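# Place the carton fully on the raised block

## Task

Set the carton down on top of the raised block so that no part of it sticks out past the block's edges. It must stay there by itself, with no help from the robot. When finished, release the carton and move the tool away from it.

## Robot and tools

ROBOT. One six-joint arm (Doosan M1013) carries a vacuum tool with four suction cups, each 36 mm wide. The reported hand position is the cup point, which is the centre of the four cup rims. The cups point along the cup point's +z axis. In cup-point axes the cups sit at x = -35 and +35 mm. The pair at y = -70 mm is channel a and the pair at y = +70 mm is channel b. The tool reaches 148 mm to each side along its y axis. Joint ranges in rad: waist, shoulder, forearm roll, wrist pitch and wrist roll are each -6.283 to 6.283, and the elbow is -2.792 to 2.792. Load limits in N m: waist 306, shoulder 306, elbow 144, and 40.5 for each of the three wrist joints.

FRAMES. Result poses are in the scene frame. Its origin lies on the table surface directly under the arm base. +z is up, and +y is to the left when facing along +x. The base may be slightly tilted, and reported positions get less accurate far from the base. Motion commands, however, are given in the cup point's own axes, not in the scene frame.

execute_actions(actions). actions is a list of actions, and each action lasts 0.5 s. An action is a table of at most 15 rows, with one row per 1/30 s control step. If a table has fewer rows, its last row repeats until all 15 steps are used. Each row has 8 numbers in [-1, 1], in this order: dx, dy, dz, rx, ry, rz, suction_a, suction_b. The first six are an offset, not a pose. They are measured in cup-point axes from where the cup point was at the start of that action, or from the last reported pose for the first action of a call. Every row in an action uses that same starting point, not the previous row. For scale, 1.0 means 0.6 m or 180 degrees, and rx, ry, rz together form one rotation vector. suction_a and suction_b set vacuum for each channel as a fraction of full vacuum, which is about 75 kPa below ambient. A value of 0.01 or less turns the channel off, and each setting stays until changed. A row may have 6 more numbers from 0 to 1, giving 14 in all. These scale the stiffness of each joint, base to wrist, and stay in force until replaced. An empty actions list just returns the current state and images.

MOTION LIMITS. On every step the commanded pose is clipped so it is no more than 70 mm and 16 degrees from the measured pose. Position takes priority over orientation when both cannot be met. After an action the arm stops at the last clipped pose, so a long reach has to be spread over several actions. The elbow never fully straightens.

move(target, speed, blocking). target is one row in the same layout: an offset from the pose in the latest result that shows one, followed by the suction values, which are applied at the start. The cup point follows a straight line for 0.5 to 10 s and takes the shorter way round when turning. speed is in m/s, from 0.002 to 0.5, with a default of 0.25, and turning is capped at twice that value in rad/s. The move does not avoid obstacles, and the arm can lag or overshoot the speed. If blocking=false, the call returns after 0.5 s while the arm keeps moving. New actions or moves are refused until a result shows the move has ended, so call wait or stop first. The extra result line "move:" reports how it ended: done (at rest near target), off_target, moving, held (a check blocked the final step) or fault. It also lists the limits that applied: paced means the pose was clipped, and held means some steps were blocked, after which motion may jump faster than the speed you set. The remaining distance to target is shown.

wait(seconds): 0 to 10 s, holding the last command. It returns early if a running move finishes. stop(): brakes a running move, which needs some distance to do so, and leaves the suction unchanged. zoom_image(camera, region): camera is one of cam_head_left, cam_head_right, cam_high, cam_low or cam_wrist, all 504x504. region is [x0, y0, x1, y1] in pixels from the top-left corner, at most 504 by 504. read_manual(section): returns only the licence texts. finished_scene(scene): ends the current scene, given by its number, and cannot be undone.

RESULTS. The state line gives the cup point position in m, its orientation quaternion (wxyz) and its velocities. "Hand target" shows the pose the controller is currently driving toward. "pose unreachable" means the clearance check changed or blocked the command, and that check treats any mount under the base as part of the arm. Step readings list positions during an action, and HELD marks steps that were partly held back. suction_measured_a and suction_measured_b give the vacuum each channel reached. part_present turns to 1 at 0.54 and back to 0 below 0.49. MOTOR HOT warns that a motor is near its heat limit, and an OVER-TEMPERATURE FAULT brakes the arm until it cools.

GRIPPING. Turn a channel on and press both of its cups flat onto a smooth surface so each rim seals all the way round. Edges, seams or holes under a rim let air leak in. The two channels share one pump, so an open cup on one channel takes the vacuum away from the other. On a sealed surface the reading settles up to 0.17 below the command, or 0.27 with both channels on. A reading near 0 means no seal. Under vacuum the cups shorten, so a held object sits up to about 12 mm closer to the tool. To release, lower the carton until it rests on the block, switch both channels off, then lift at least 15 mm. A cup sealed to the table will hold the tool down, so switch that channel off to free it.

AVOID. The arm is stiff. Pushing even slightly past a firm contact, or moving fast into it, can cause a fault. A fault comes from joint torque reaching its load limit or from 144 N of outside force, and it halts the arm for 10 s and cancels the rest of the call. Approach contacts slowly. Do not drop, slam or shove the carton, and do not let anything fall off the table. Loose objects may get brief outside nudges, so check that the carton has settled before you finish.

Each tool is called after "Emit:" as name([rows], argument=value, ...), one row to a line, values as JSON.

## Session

Emit:
execute_actions(actions=[])

Scene clock: 0.00 s.
end_effector_position=(+0.6500, -0.0068, +0.5227) suction_measured_a=0.00 part_present_a=0 suction_measured_b=0.00 part_present_b=0 end_effector_quat_wxyz=(+0.005, +0.714, +0.700, -0.005) end_effector_velocity=(+0.000, -0.000, -0.000) end_effector_angular_velocity=(-0.001, +0.001, -0.001)
Joint positions: [-0.054  0.153  1.528  0.     1.463  1.517]
Joint velocities: [-0.     0.001 -0.001 -0.001  0.001  0.001]
Hand target: +0.650, -0.007, +0.523; +0.005, +0.714, +0.700, -0.005
Joint stiffness scale: [1. 1. 1. 1. 1. 1.]

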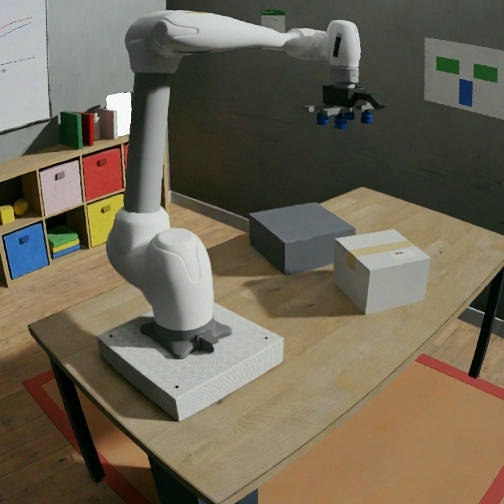

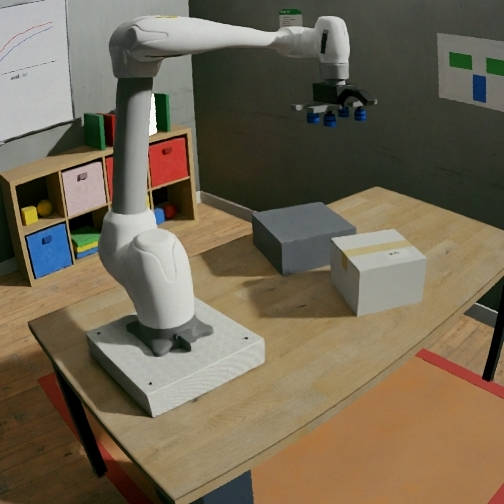

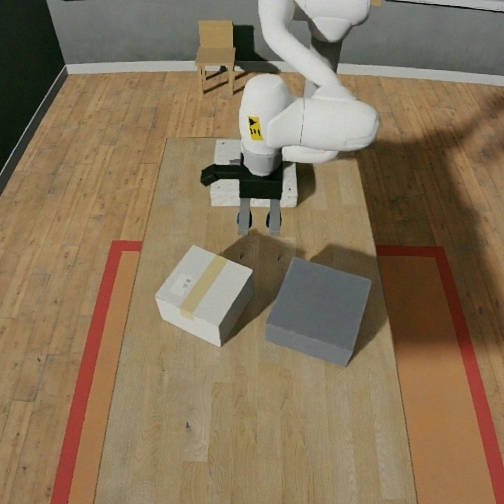

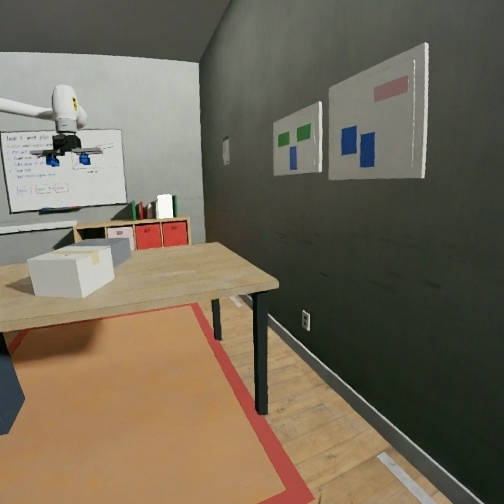

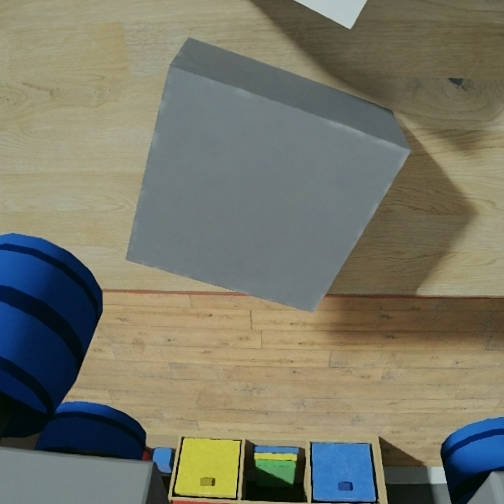

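Emit:
move(target=[-0.6, 0.0, 0, 0, 0, 0, 0, 0], speed=0.3)

Scene clock: 9.47 s.
end_effector_position=(+0.6430, -0.3649, +0.5281) suction_measured_a=0.00 part_present_a=0 suction_measured_b=0.00 part_present_b=0 end_effector_quat_wxyz=(+0.007, +0.714, +0.700, -0.004) end_effector_velocity=(+0.000, -0.001, +0.002) end_effector_angular_velocity=(+0.001, -0.002, +0.003)
Joint positions: [-0.55   0.3    1.342  0.     1.495  1.022]
Joint velocities: [-0.001  0.    -0.003  0.002  0.002 -0.004]
Hand target: +0.643, -0.367, +0.528; +0.004, +0.714, +0.700, -0.005
Off the commanded pose: 0.002 m, 0 deg.
Joint stiffness scale: [1. 1. 1. 1. 1. 1.]
move: done

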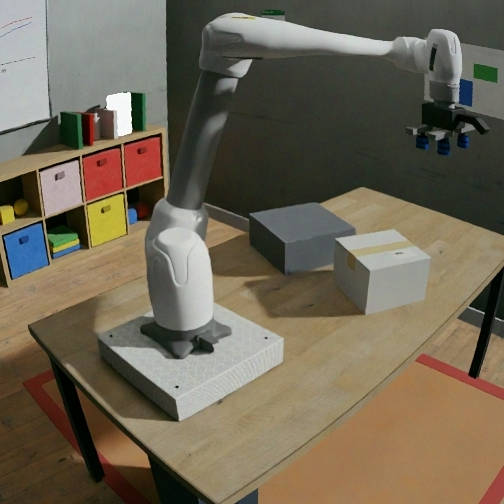

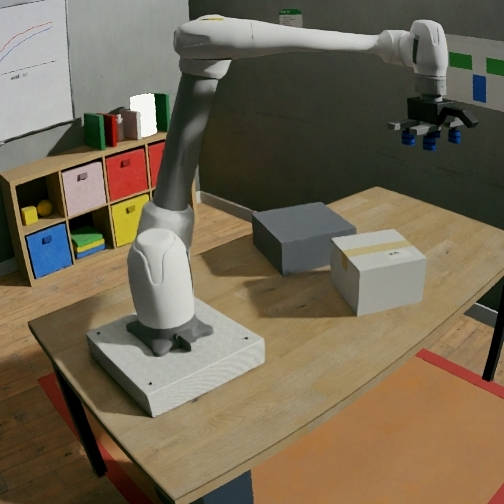

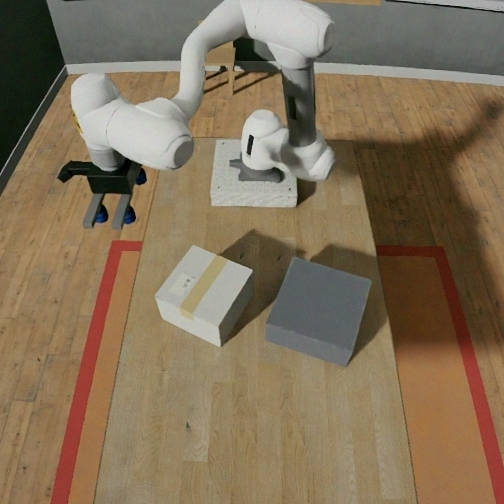

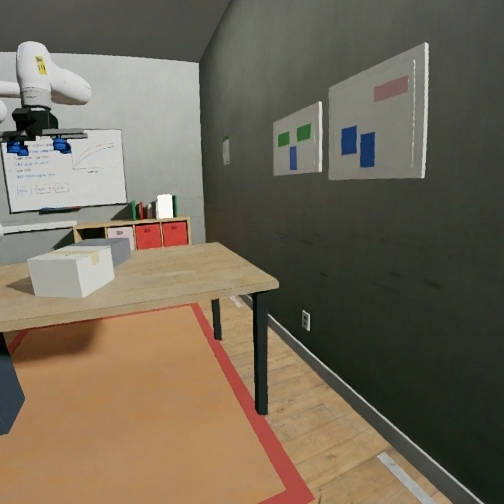

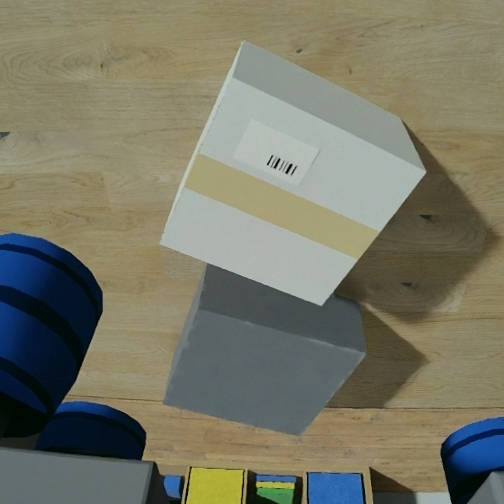

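Emit:
move(target=[0.335, 0.002, 0.54, 0, 0, -0.361, 0, 0], speed=0.3)

Emit:
zoom_image(camera="cam_high", region=[110, 190, 290, 370])

Emit:
zoom_image(camera="cam_head_left", region=[290, 150, 470, 330])

Scene clock: 19.40 s.
end_effector_position=(+0.6500, -0.1709, +0.2046) suction_measured_a=0.00 part_present_a=0 suction_measured_b=0.00 part_present_b=0 end_effector_quat_wxyz=(+0.004, +0.230, +0.973, -0.007) end_effector_velocity=(+0.001, +0.000, +0.000) end_effector_angular_velocity=(-0.001, -0.005, +0.007)
Joint positions: [-0.291  0.381  1.854 -0.001  0.903  0.155]
Joint velocities: [ 0.    -0.     0.     0.001 -0.005 -0.007]
Hand target: +0.650, -0.169, +0.201; +0.004, +0.227, +0.974, -0.008
Off the commanded pose: 0.004 m, 0 deg.
Joint stiffness scale: [1. 1. 1. 1. 1. 1.]
move: off_target

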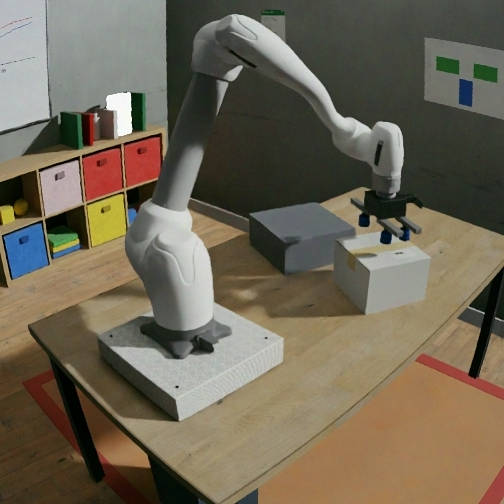

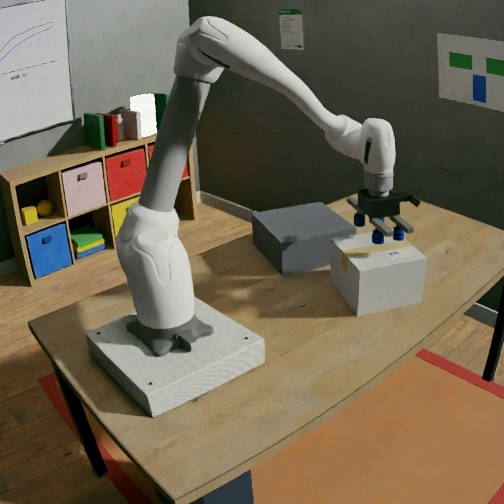

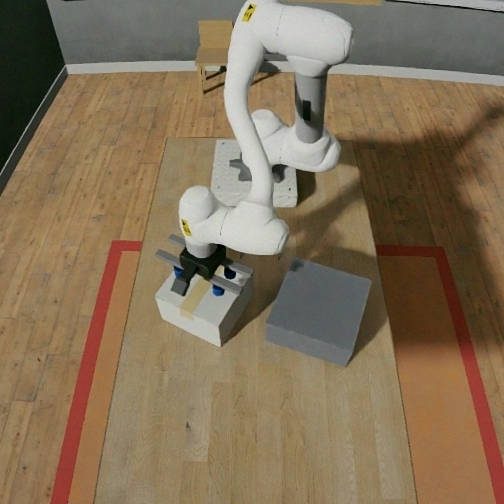

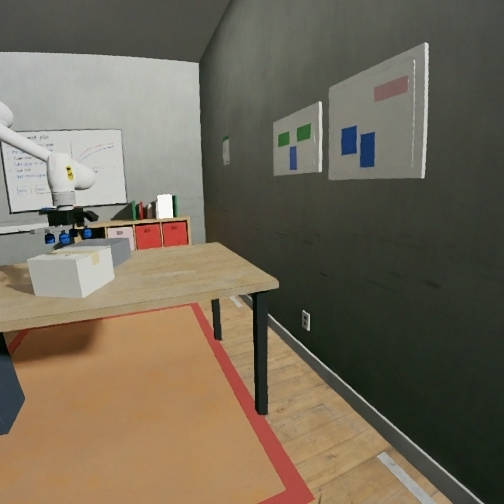

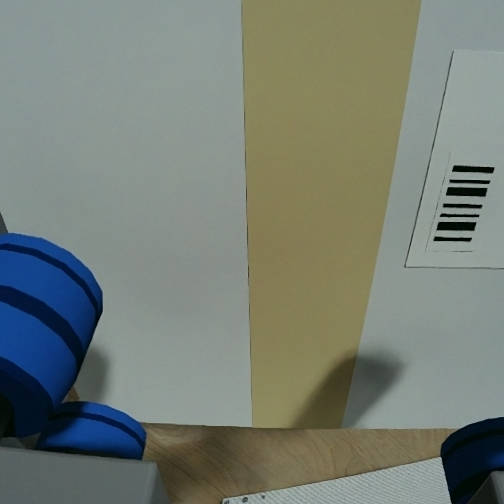

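Region (110, 190, 290, 370) of cam_high's 504x504 image, scaled by 2.800, with more detail than that image has.

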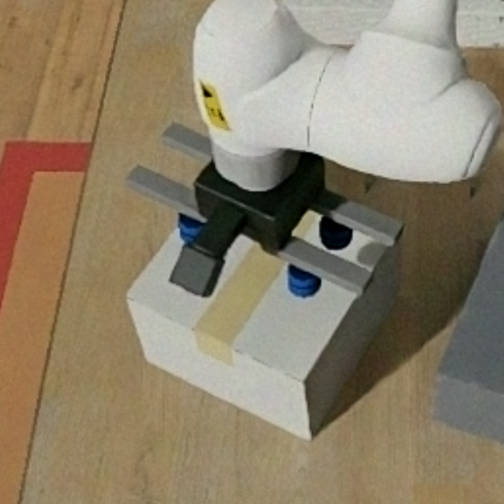

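Region (290, 150, 470, 330) of cam_head_left's 504x504 image, scaled by 2.800, with more detail than that image has.

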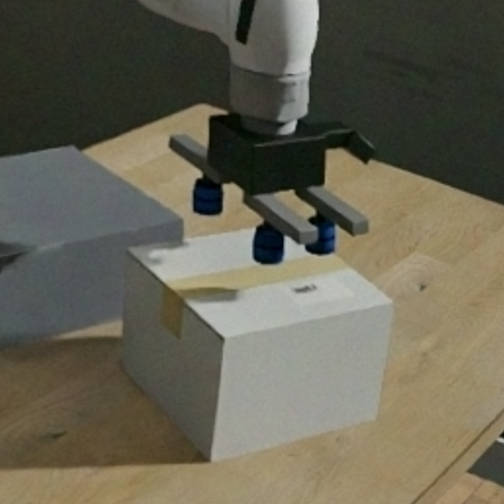

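Emit:
move(target=[0.005, -0.015, 0.065, 0, 0, 0, 1, 1], speed=0.1)

Emit:
move(target=[0.0, 0, 0.045, 0, 0, 0, 1, 1], speed=0.03)

Scene clock: 24.23 s.
end_effector_position=(+0.6447, -0.1768, +0.1693) suction_measured_a=0.00 part_present_a=0 suction_measured_b=0.00 part_present_b=0 end_effector_quat_wxyz=(+0.005, +0.231, +0.973, -0.007) end_effector_velocity=(+0.001, +0.000, -0.001) end_effector_angular_velocity=(-0.001, -0.003, +0.002)
Joint positions: [-0.301  0.414  1.885 -0.001  0.838  0.146]
Joint velocities: [ 0.001  0.001  0.001 -0.    -0.004 -0.001]
Hand target: +0.643, -0.178, +0.166; +0.004, +0.230, +0.973, -0.007
Off the commanded pose: 0.004 m, 0 deg.
Joint stiffness scale: [1. 1. 1. 1. 1. 1.]
move: off_target

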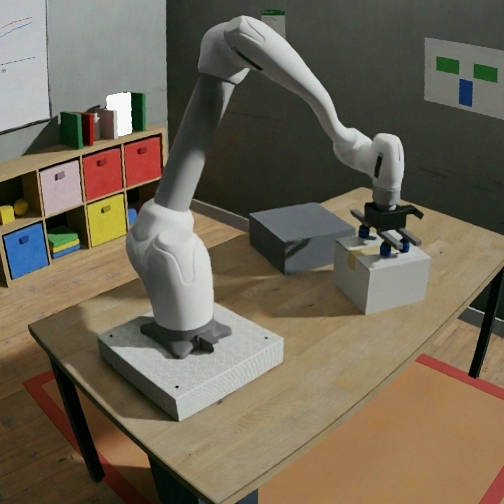

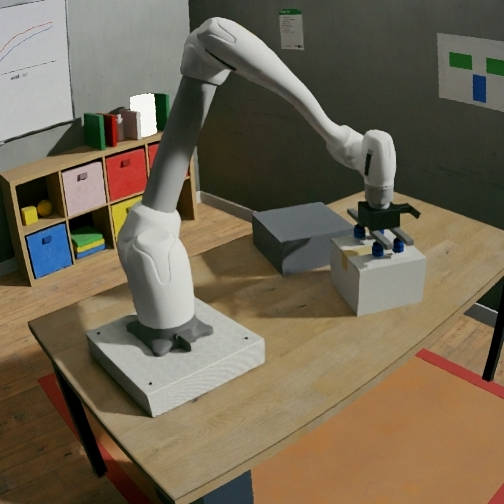

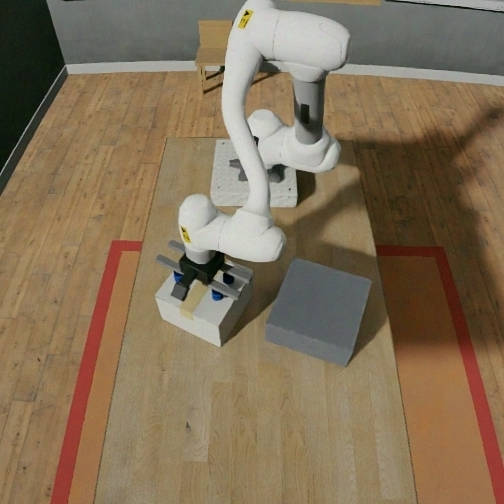

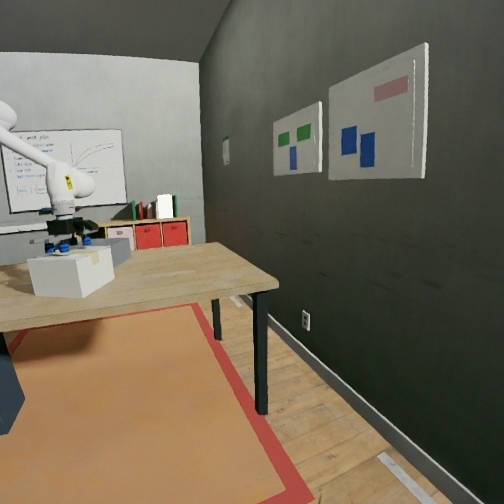

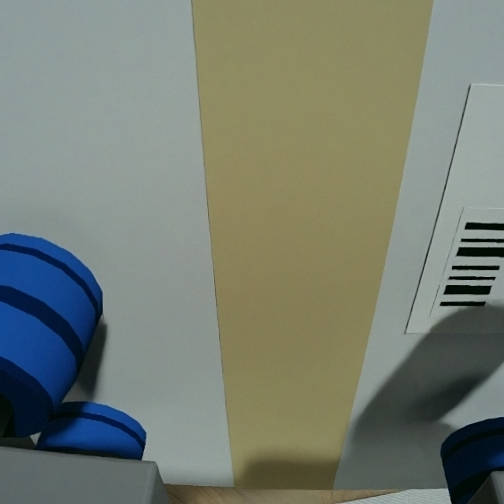

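Scene clock: 25.57 s.
end_effector_position=(+0.6436, -0.1767, +0.1431) suction_measured_a=0.45 part_present_a=0 suction_measured_b=0.45 part_present_b=0 end_effector_quat_wxyz=(+0.002, +0.231, +0.973, -0.007) end_effector_velocity=(-0.003, +0.001, -0.003) end_effector_angular_velocity=(+0.003, +0.007, -0.000)
Joint positions: [-0.301  0.444  1.899 -0.001  0.797  0.146]
Joint velocities: [-0.     0.003  0.004  0.001  0.    -0.   ]
Hand target: +0.645, -0.177, +0.142; +0.005, +0.231, +0.973, -0.007
Off the commanded pose: 0.002 m, 0 deg.
Joint stiffness scale: [1. 1. 1. 1. 1. 1.]
move: done

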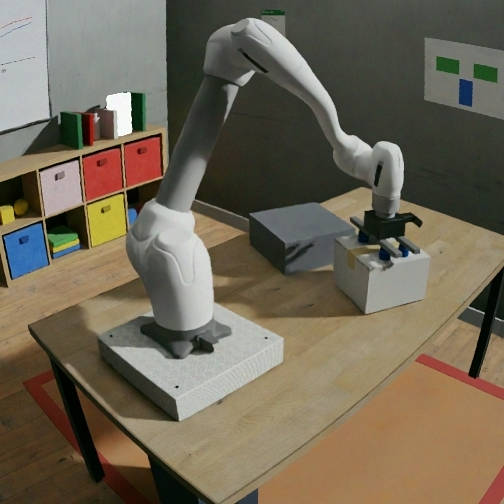

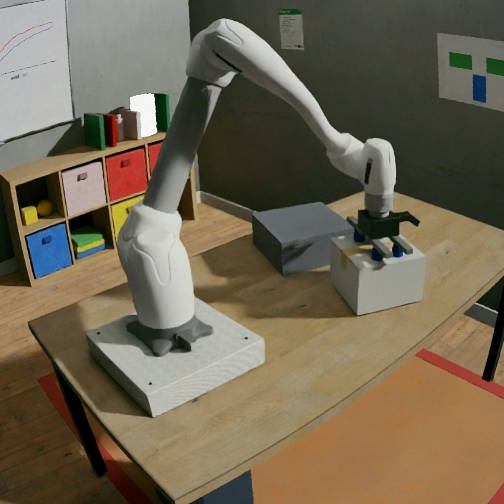

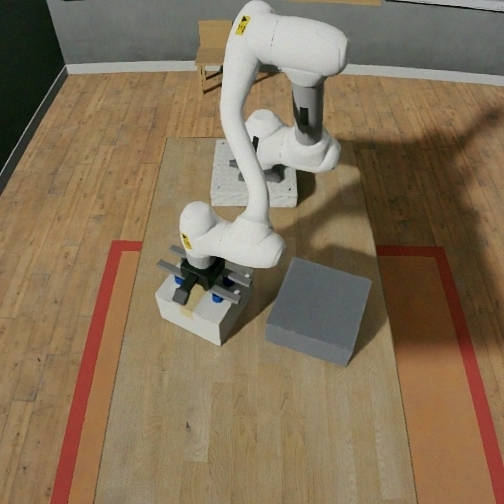

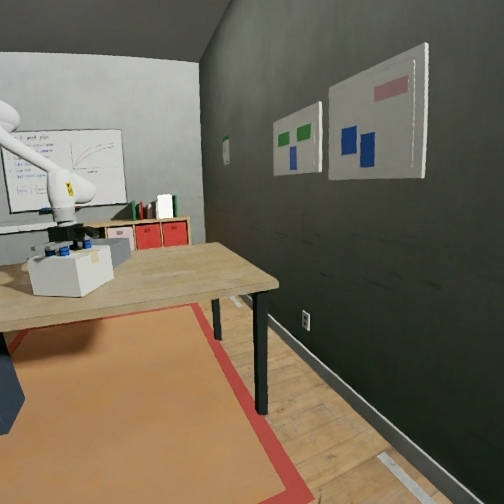

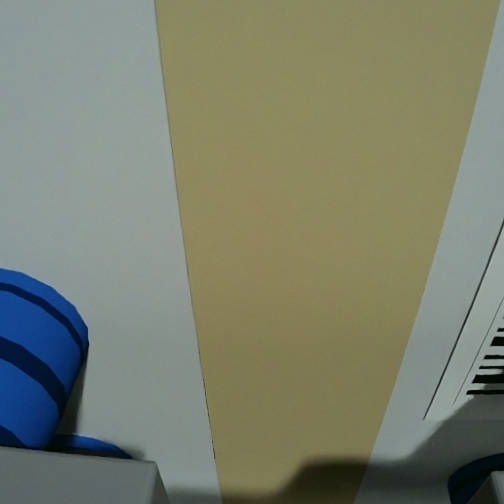

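Emit:
move(target=[0, 0, -0.28, 0, 0, 0, 1, 1], speed=0.15)

Emit:
move(target=[0.232, 0.62, 0, 0, 0, -0.032, 1, 1], speed=0.2)

Emit:
move(target=[0, 0, 0.055, 0, 0, 0, 1, 1], speed=0.06)

Emit:
zoom_image(camera="cam_high", region=[230, 210, 410, 390])

Emit:
zoom_image(camera="cam_head_left", region=[220, 130, 400, 310])

Emit:
zoom_image(camera="cam_low", region=[30, 170, 170, 310])

Scene clock: 36.50 s.
end_effector_position=(+0.6434, -0.1745, +0.3073) suction_measured_a=0.66 part_present_a=1 suction_measured_b=0.66 part_present_b=1 end_effector_quat_wxyz=(+0.002, +0.231, +0.973, -0.007) end_effector_velocity=(-0.002, +0.001, -0.000) end_effector_angular_velocity=(+0.001, +0.007, +0.001)
Joint positions: [-0.301  0.282  1.776 -0.001  1.083  0.146]
Joint velocities: [ 0.    -0.     0.001 -0.001  0.007 -0.   ]
Hand target: +0.643, -0.174, +0.311; +0.002, +0.231, +0.973, -0.007
Off the commanded pose: 0.004 m, 0 deg.
Joint stiffness scale: [1. 1. 1. 1. 1. 1.]
move: off_target

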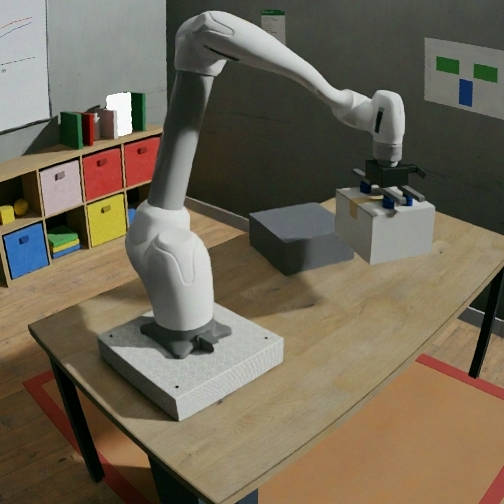

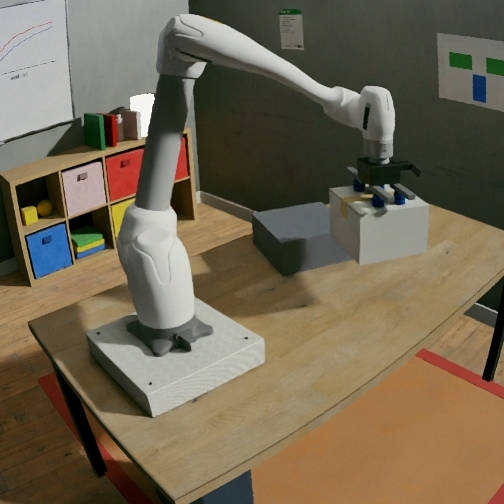

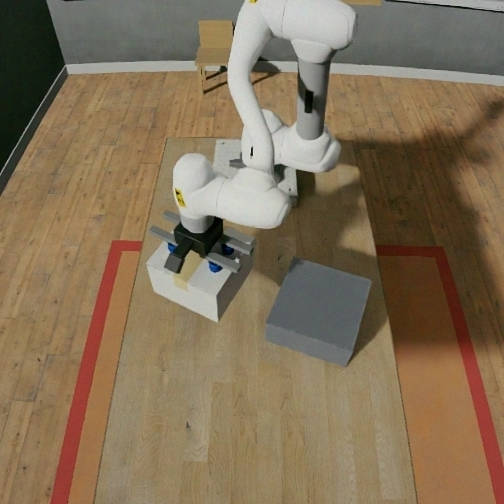

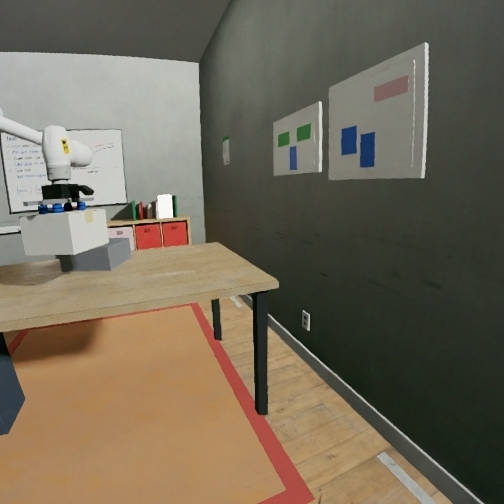

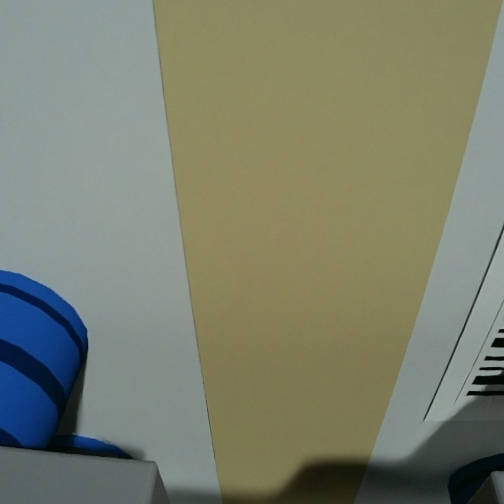

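Scene clock: 38.97 s.
end_effector_position=(+0.6866, +0.2186, +0.3019) suction_measured_a=0.66 part_present_a=1 suction_measured_b=0.66 part_present_b=1 end_effector_quat_wxyz=(+0.004, +0.181, +0.983, -0.006) end_effector_velocity=(+0.001, +0.000, +0.000) end_effector_angular_velocity=(-0.002, -0.001, +0.000)
Joint positions: [ 0.276  0.356  1.672 -0.001  1.108  0.621]
Joint velocities: [ 0.001  0.001 -0.001 -0.002  0.     0.002]
Hand target: +0.687, +0.220, +0.301; +0.002, +0.182, +0.983, -0.008
Off the commanded pose: 0.002 m, 0 deg.
Joint stiffness scale: [1. 1. 1. 1. 1. 1.]
move: done

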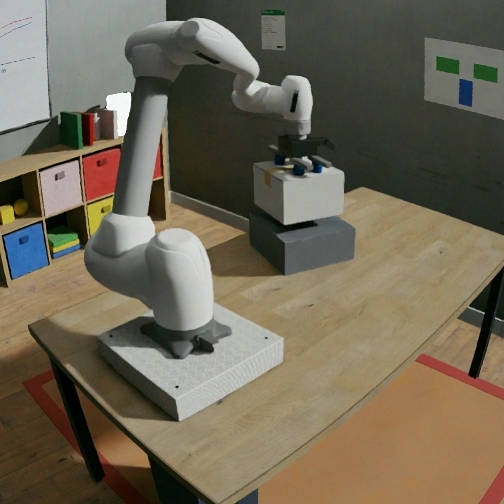

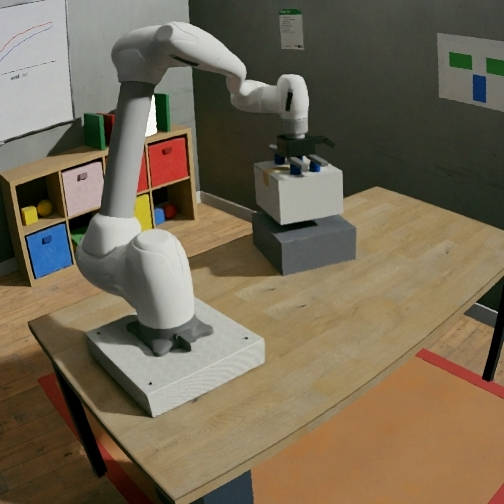

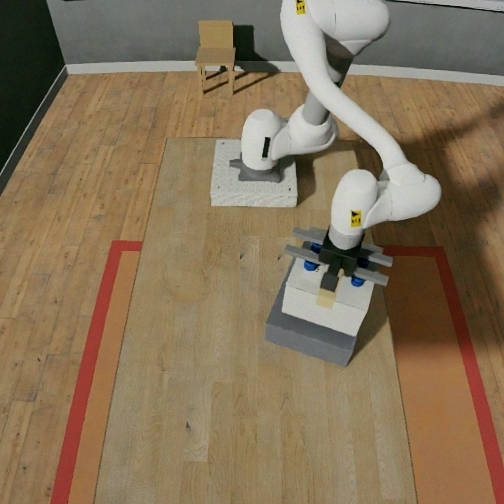

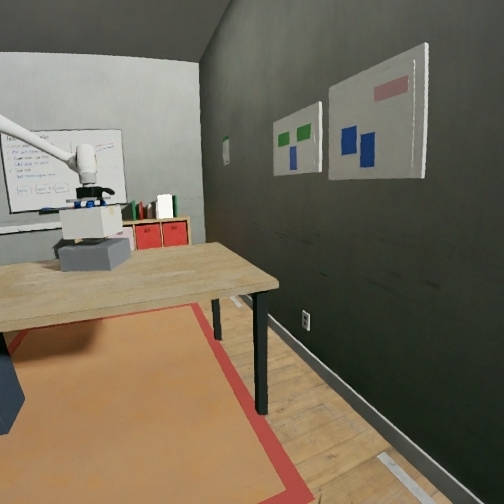

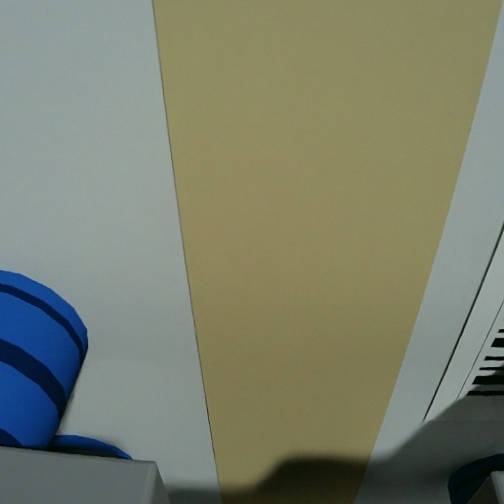

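Scene clock: 39.87 s.
end_effector_position=(+0.6869, +0.2183, +0.2729) suction_measured_a=0.66 part_present_a=1 suction_measured_b=0.66 part_present_b=1 end_effector_quat_wxyz=(+0.004, +0.181, +0.983, -0.006) end_effector_velocity=(+0.001, -0.000, -0.000) end_effector_angular_velocity=(+0.001, -0.004, -0.000)
Joint positions: [ 0.276  0.378  1.699 -0.001  1.058  0.622]
Joint velocities: [-0.001  0.    -0.     0.    -0.004 -0.   ]
Hand target: +0.687, +0.218, +0.269; +0.004, +0.181, +0.983, -0.006
Off the commanded pose: 0.004 m, 0 deg.
Joint stiffness scale: [1. 1. 1. 1. 1. 1.]
move: off_target

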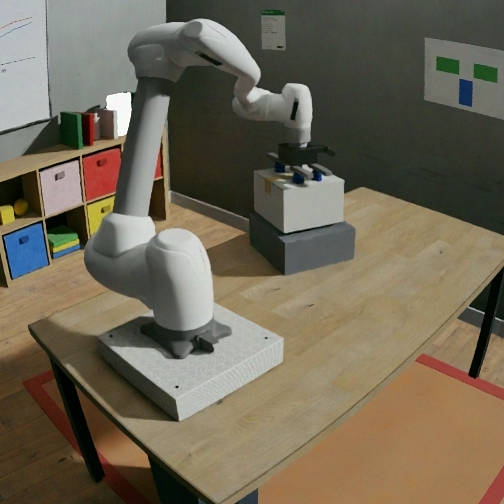

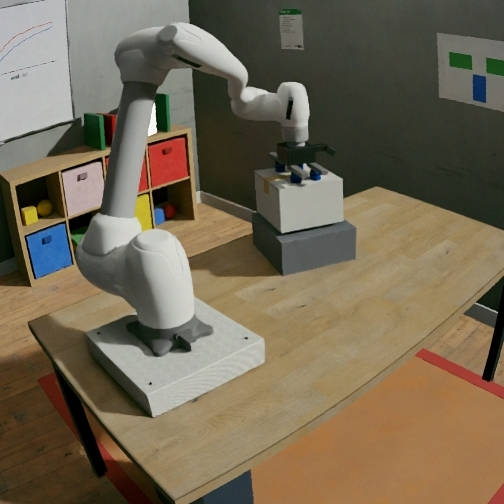

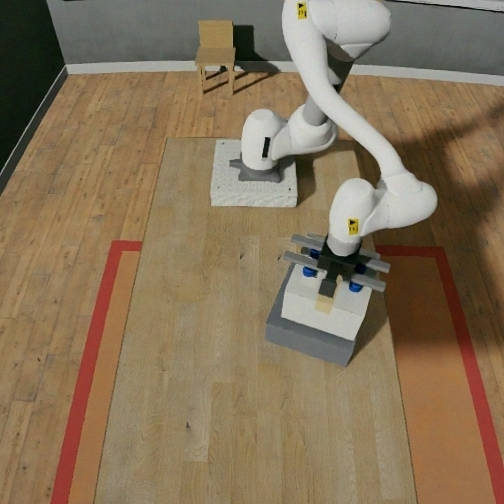

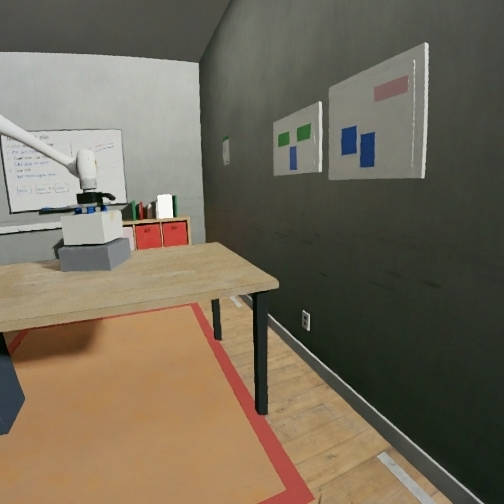

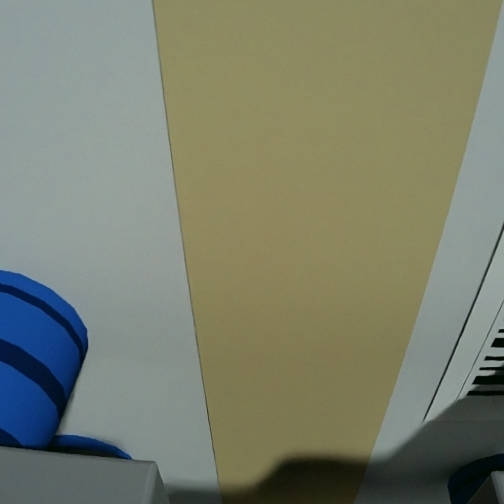

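Region (230, 210, 410, 390) of cam_high's 504x504 image, scaled by 2.800, with more detail than that image has.

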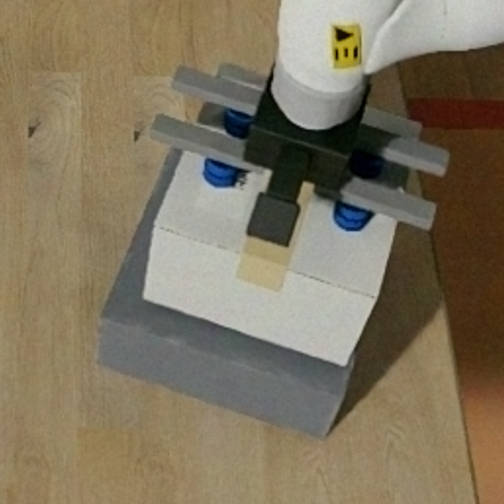

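Region (220, 130, 400, 310) of cam_head_left's 504x504 image, scaled by 2.800, with more detail than that image has.

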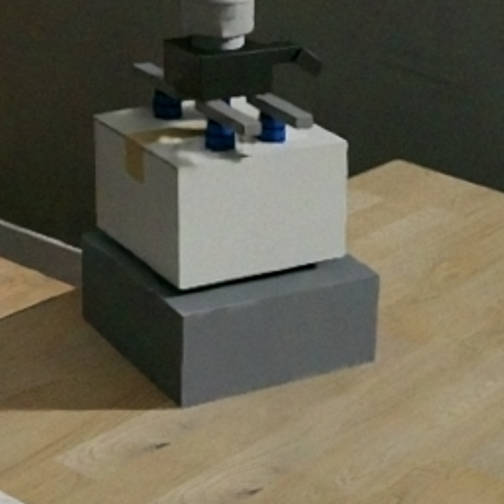

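Region (30, 170, 170, 310) of cam_low's 504x504 image, scaled by 3.600, with more detail than that image has.

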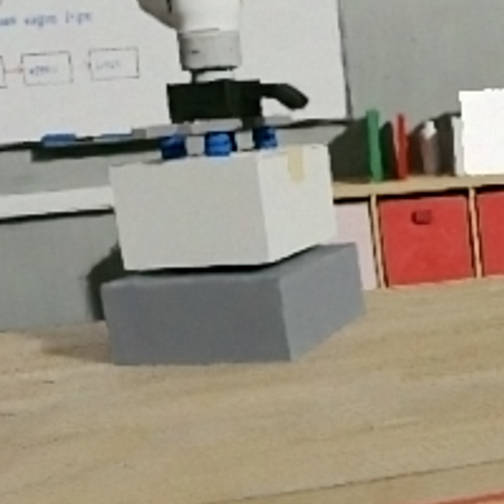

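Emit:
move(target=[-0.01, -0.035, 0.008, 0, 0, 0, 1, 1], speed=0.05)

Emit:
zoom_image(camera="cam_high", region=[230, 210, 410, 390])

Emit:
zoom_image(camera="cam_head_left", region=[220, 130, 400, 310])

Emit:
zoom_image(camera="cam_low", region=[30, 170, 170, 310])

Scene clock: 45.57 s.
end_effector_position=(+0.6851, +0.1984, +0.2676) suction_measured_a=0.66 part_present_a=1 suction_measured_b=0.66 part_present_b=1 end_effector_quat_wxyz=(+0.002, +0.182, +0.983, -0.007) end_effector_velocity=(-0.000, -0.002, +0.000) end_effector_angular_velocity=(-0.002, -0.001, +0.002)
Joint positions: [ 0.25   0.374  1.717 -0.001  1.05   0.597]
Joint velocities: [-0.001 -0.001  0.001 -0.003 -0.001 -0.002]
Hand target: +0.685, +0.196, +0.268; +0.004, +0.181, +0.983, -0.006
Off the commanded pose: 0.002 m, 0 deg.
Joint stiffness scale: [1. 1. 1. 1. 1. 1.]
move: done

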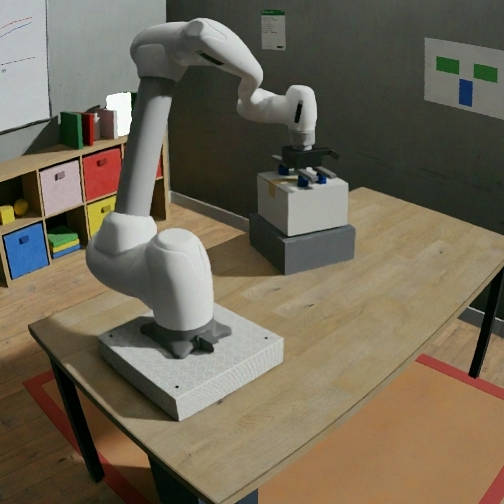

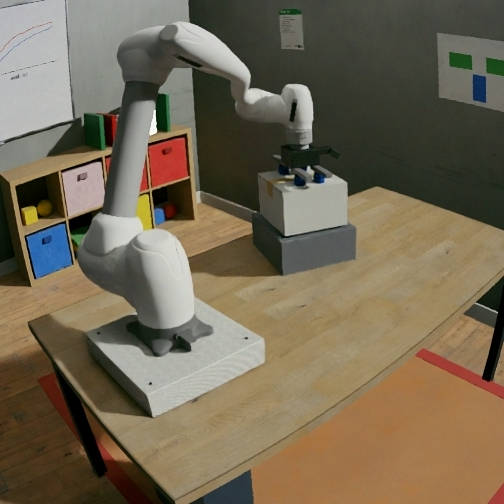

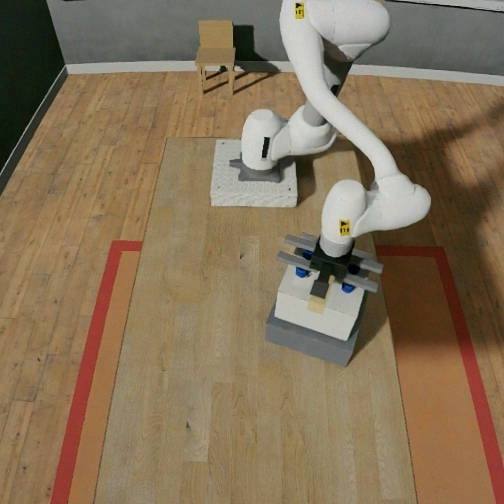

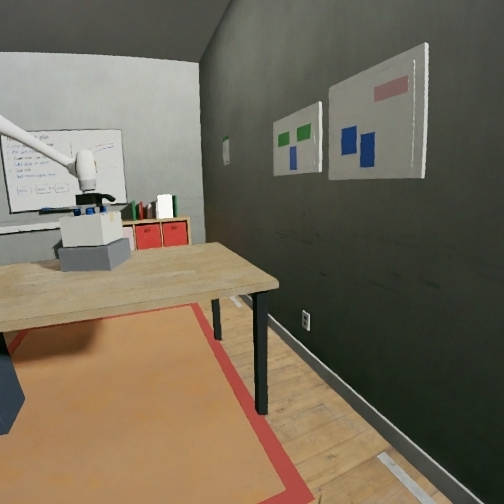

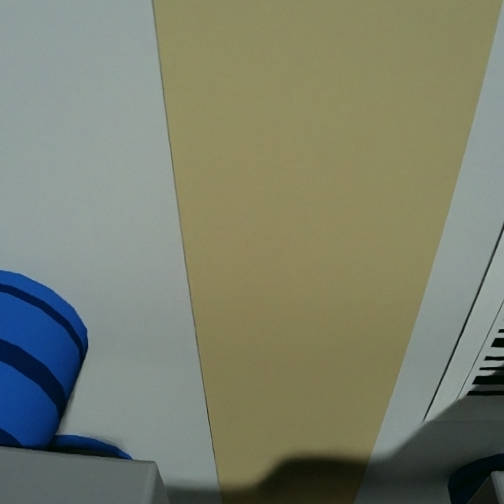

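Region (230, 210, 410, 390) of cam_high's 504x504 image, scaled by 2.800, with more detail than that image has.

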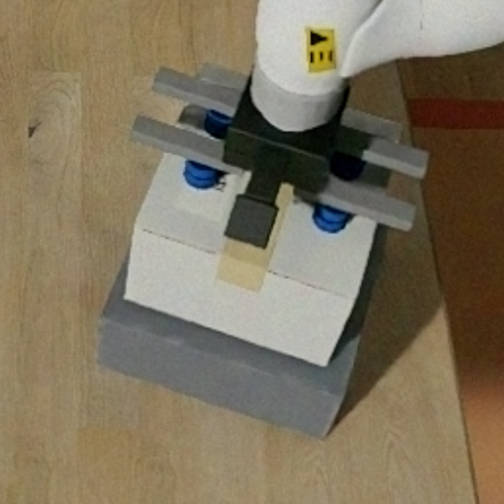

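Region (220, 130, 400, 310) of cam_head_left's 504x504 image, scaled by 2.800, with more detail than that image has.

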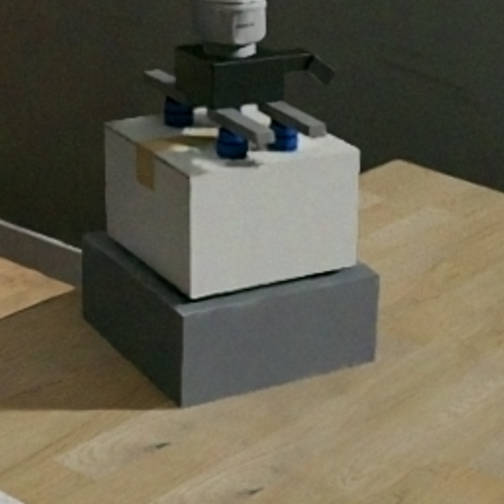

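Region (30, 170, 170, 310) of cam_low's 504x504 image, scaled by 3.600, with more detail than that image has.

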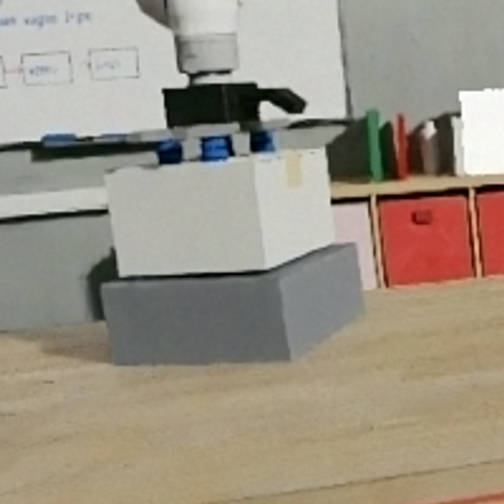

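Centred well. Lower the last bit.

Emit:
move(target=[0, 0.004, 0.025, 0, 0, 0, 1, 1], speed=0.02)

Emit:
zoom_image(camera="cam_head_left", region=[220, 130, 400, 310])

Emit:
zoom_image(camera="cam_high", region=[230, 210, 410, 390])

Scene clock: 49.60 s.
end_effector_position=(+0.6874, +0.1988, +0.2603) suction_measured_a=0.66 part_present_a=1 suction_measured_b=0.66 part_present_b=1 end_effector_quat_wxyz=(+0.004, +0.182, +0.983, -0.006) end_effector_velocity=(+0.000, -0.000, -0.000) end_effector_angular_velocity=(-0.001, -0.001, +0.000)
Joint positions: [ 0.25   0.382  1.72  -0.001  1.035  0.596]
Joint velocities: [-0.     0.     0.    -0.002 -0.001  0.   ]
Hand target: +0.686, +0.200, +0.253; +0.002, +0.182, +0.983, -0.007
Off the commanded pose: 0.008 m, 0 deg.
Joint stiffness scale: [1. 1. 1. 1. 1. 1.]
move: off_target

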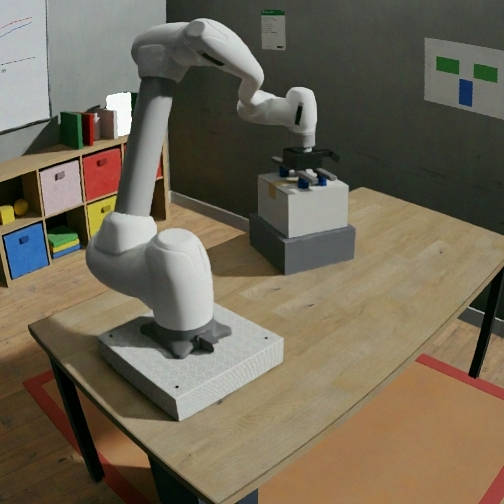

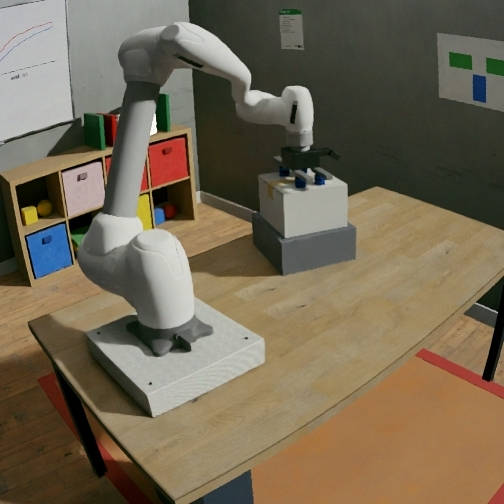

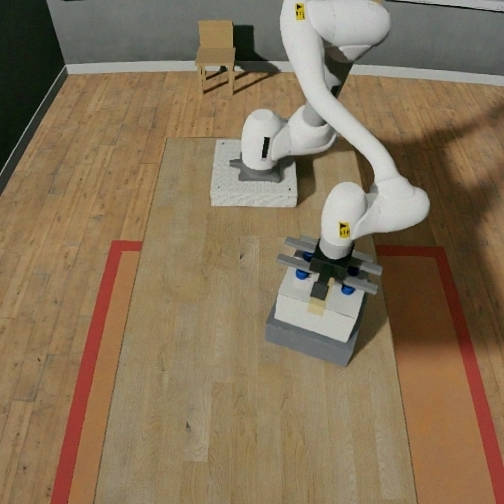

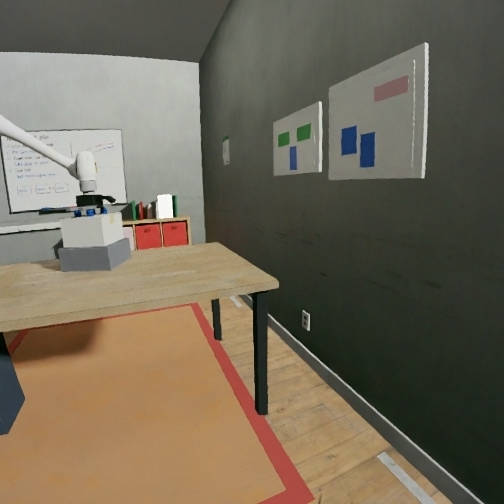

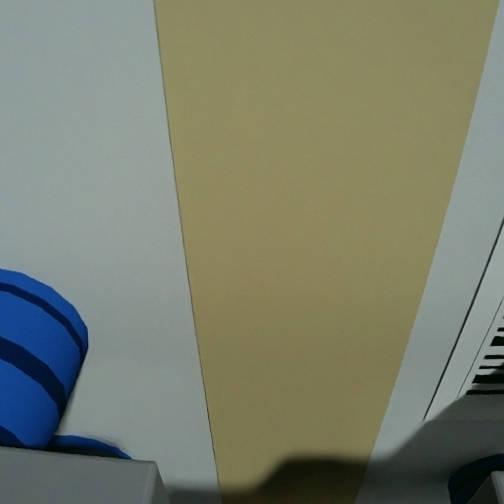

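Region (220, 130, 400, 310) of cam_head_left's 504x504 image, scaled by 2.800, with more detail than that image has.

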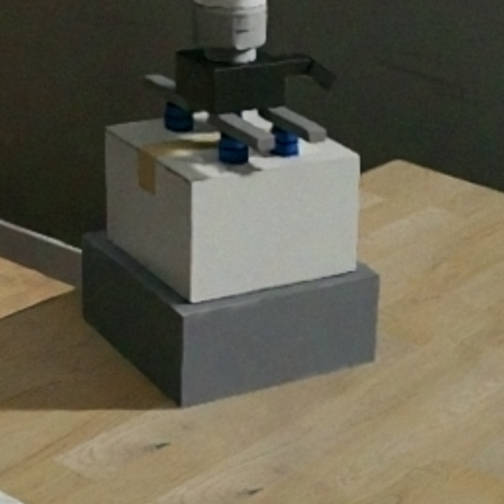

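Region (230, 210, 410, 390) of cam_high's 504x504 image, scaled by 2.800, with more detail than that image has.

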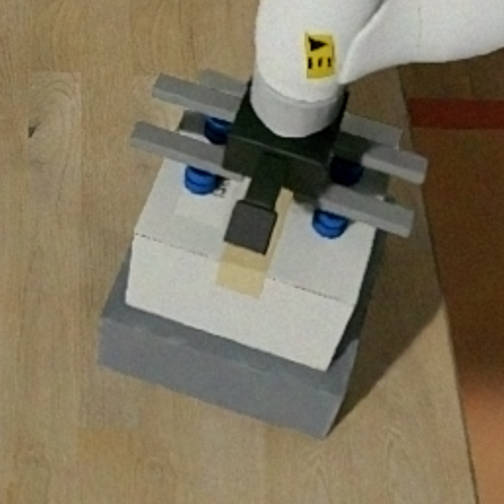

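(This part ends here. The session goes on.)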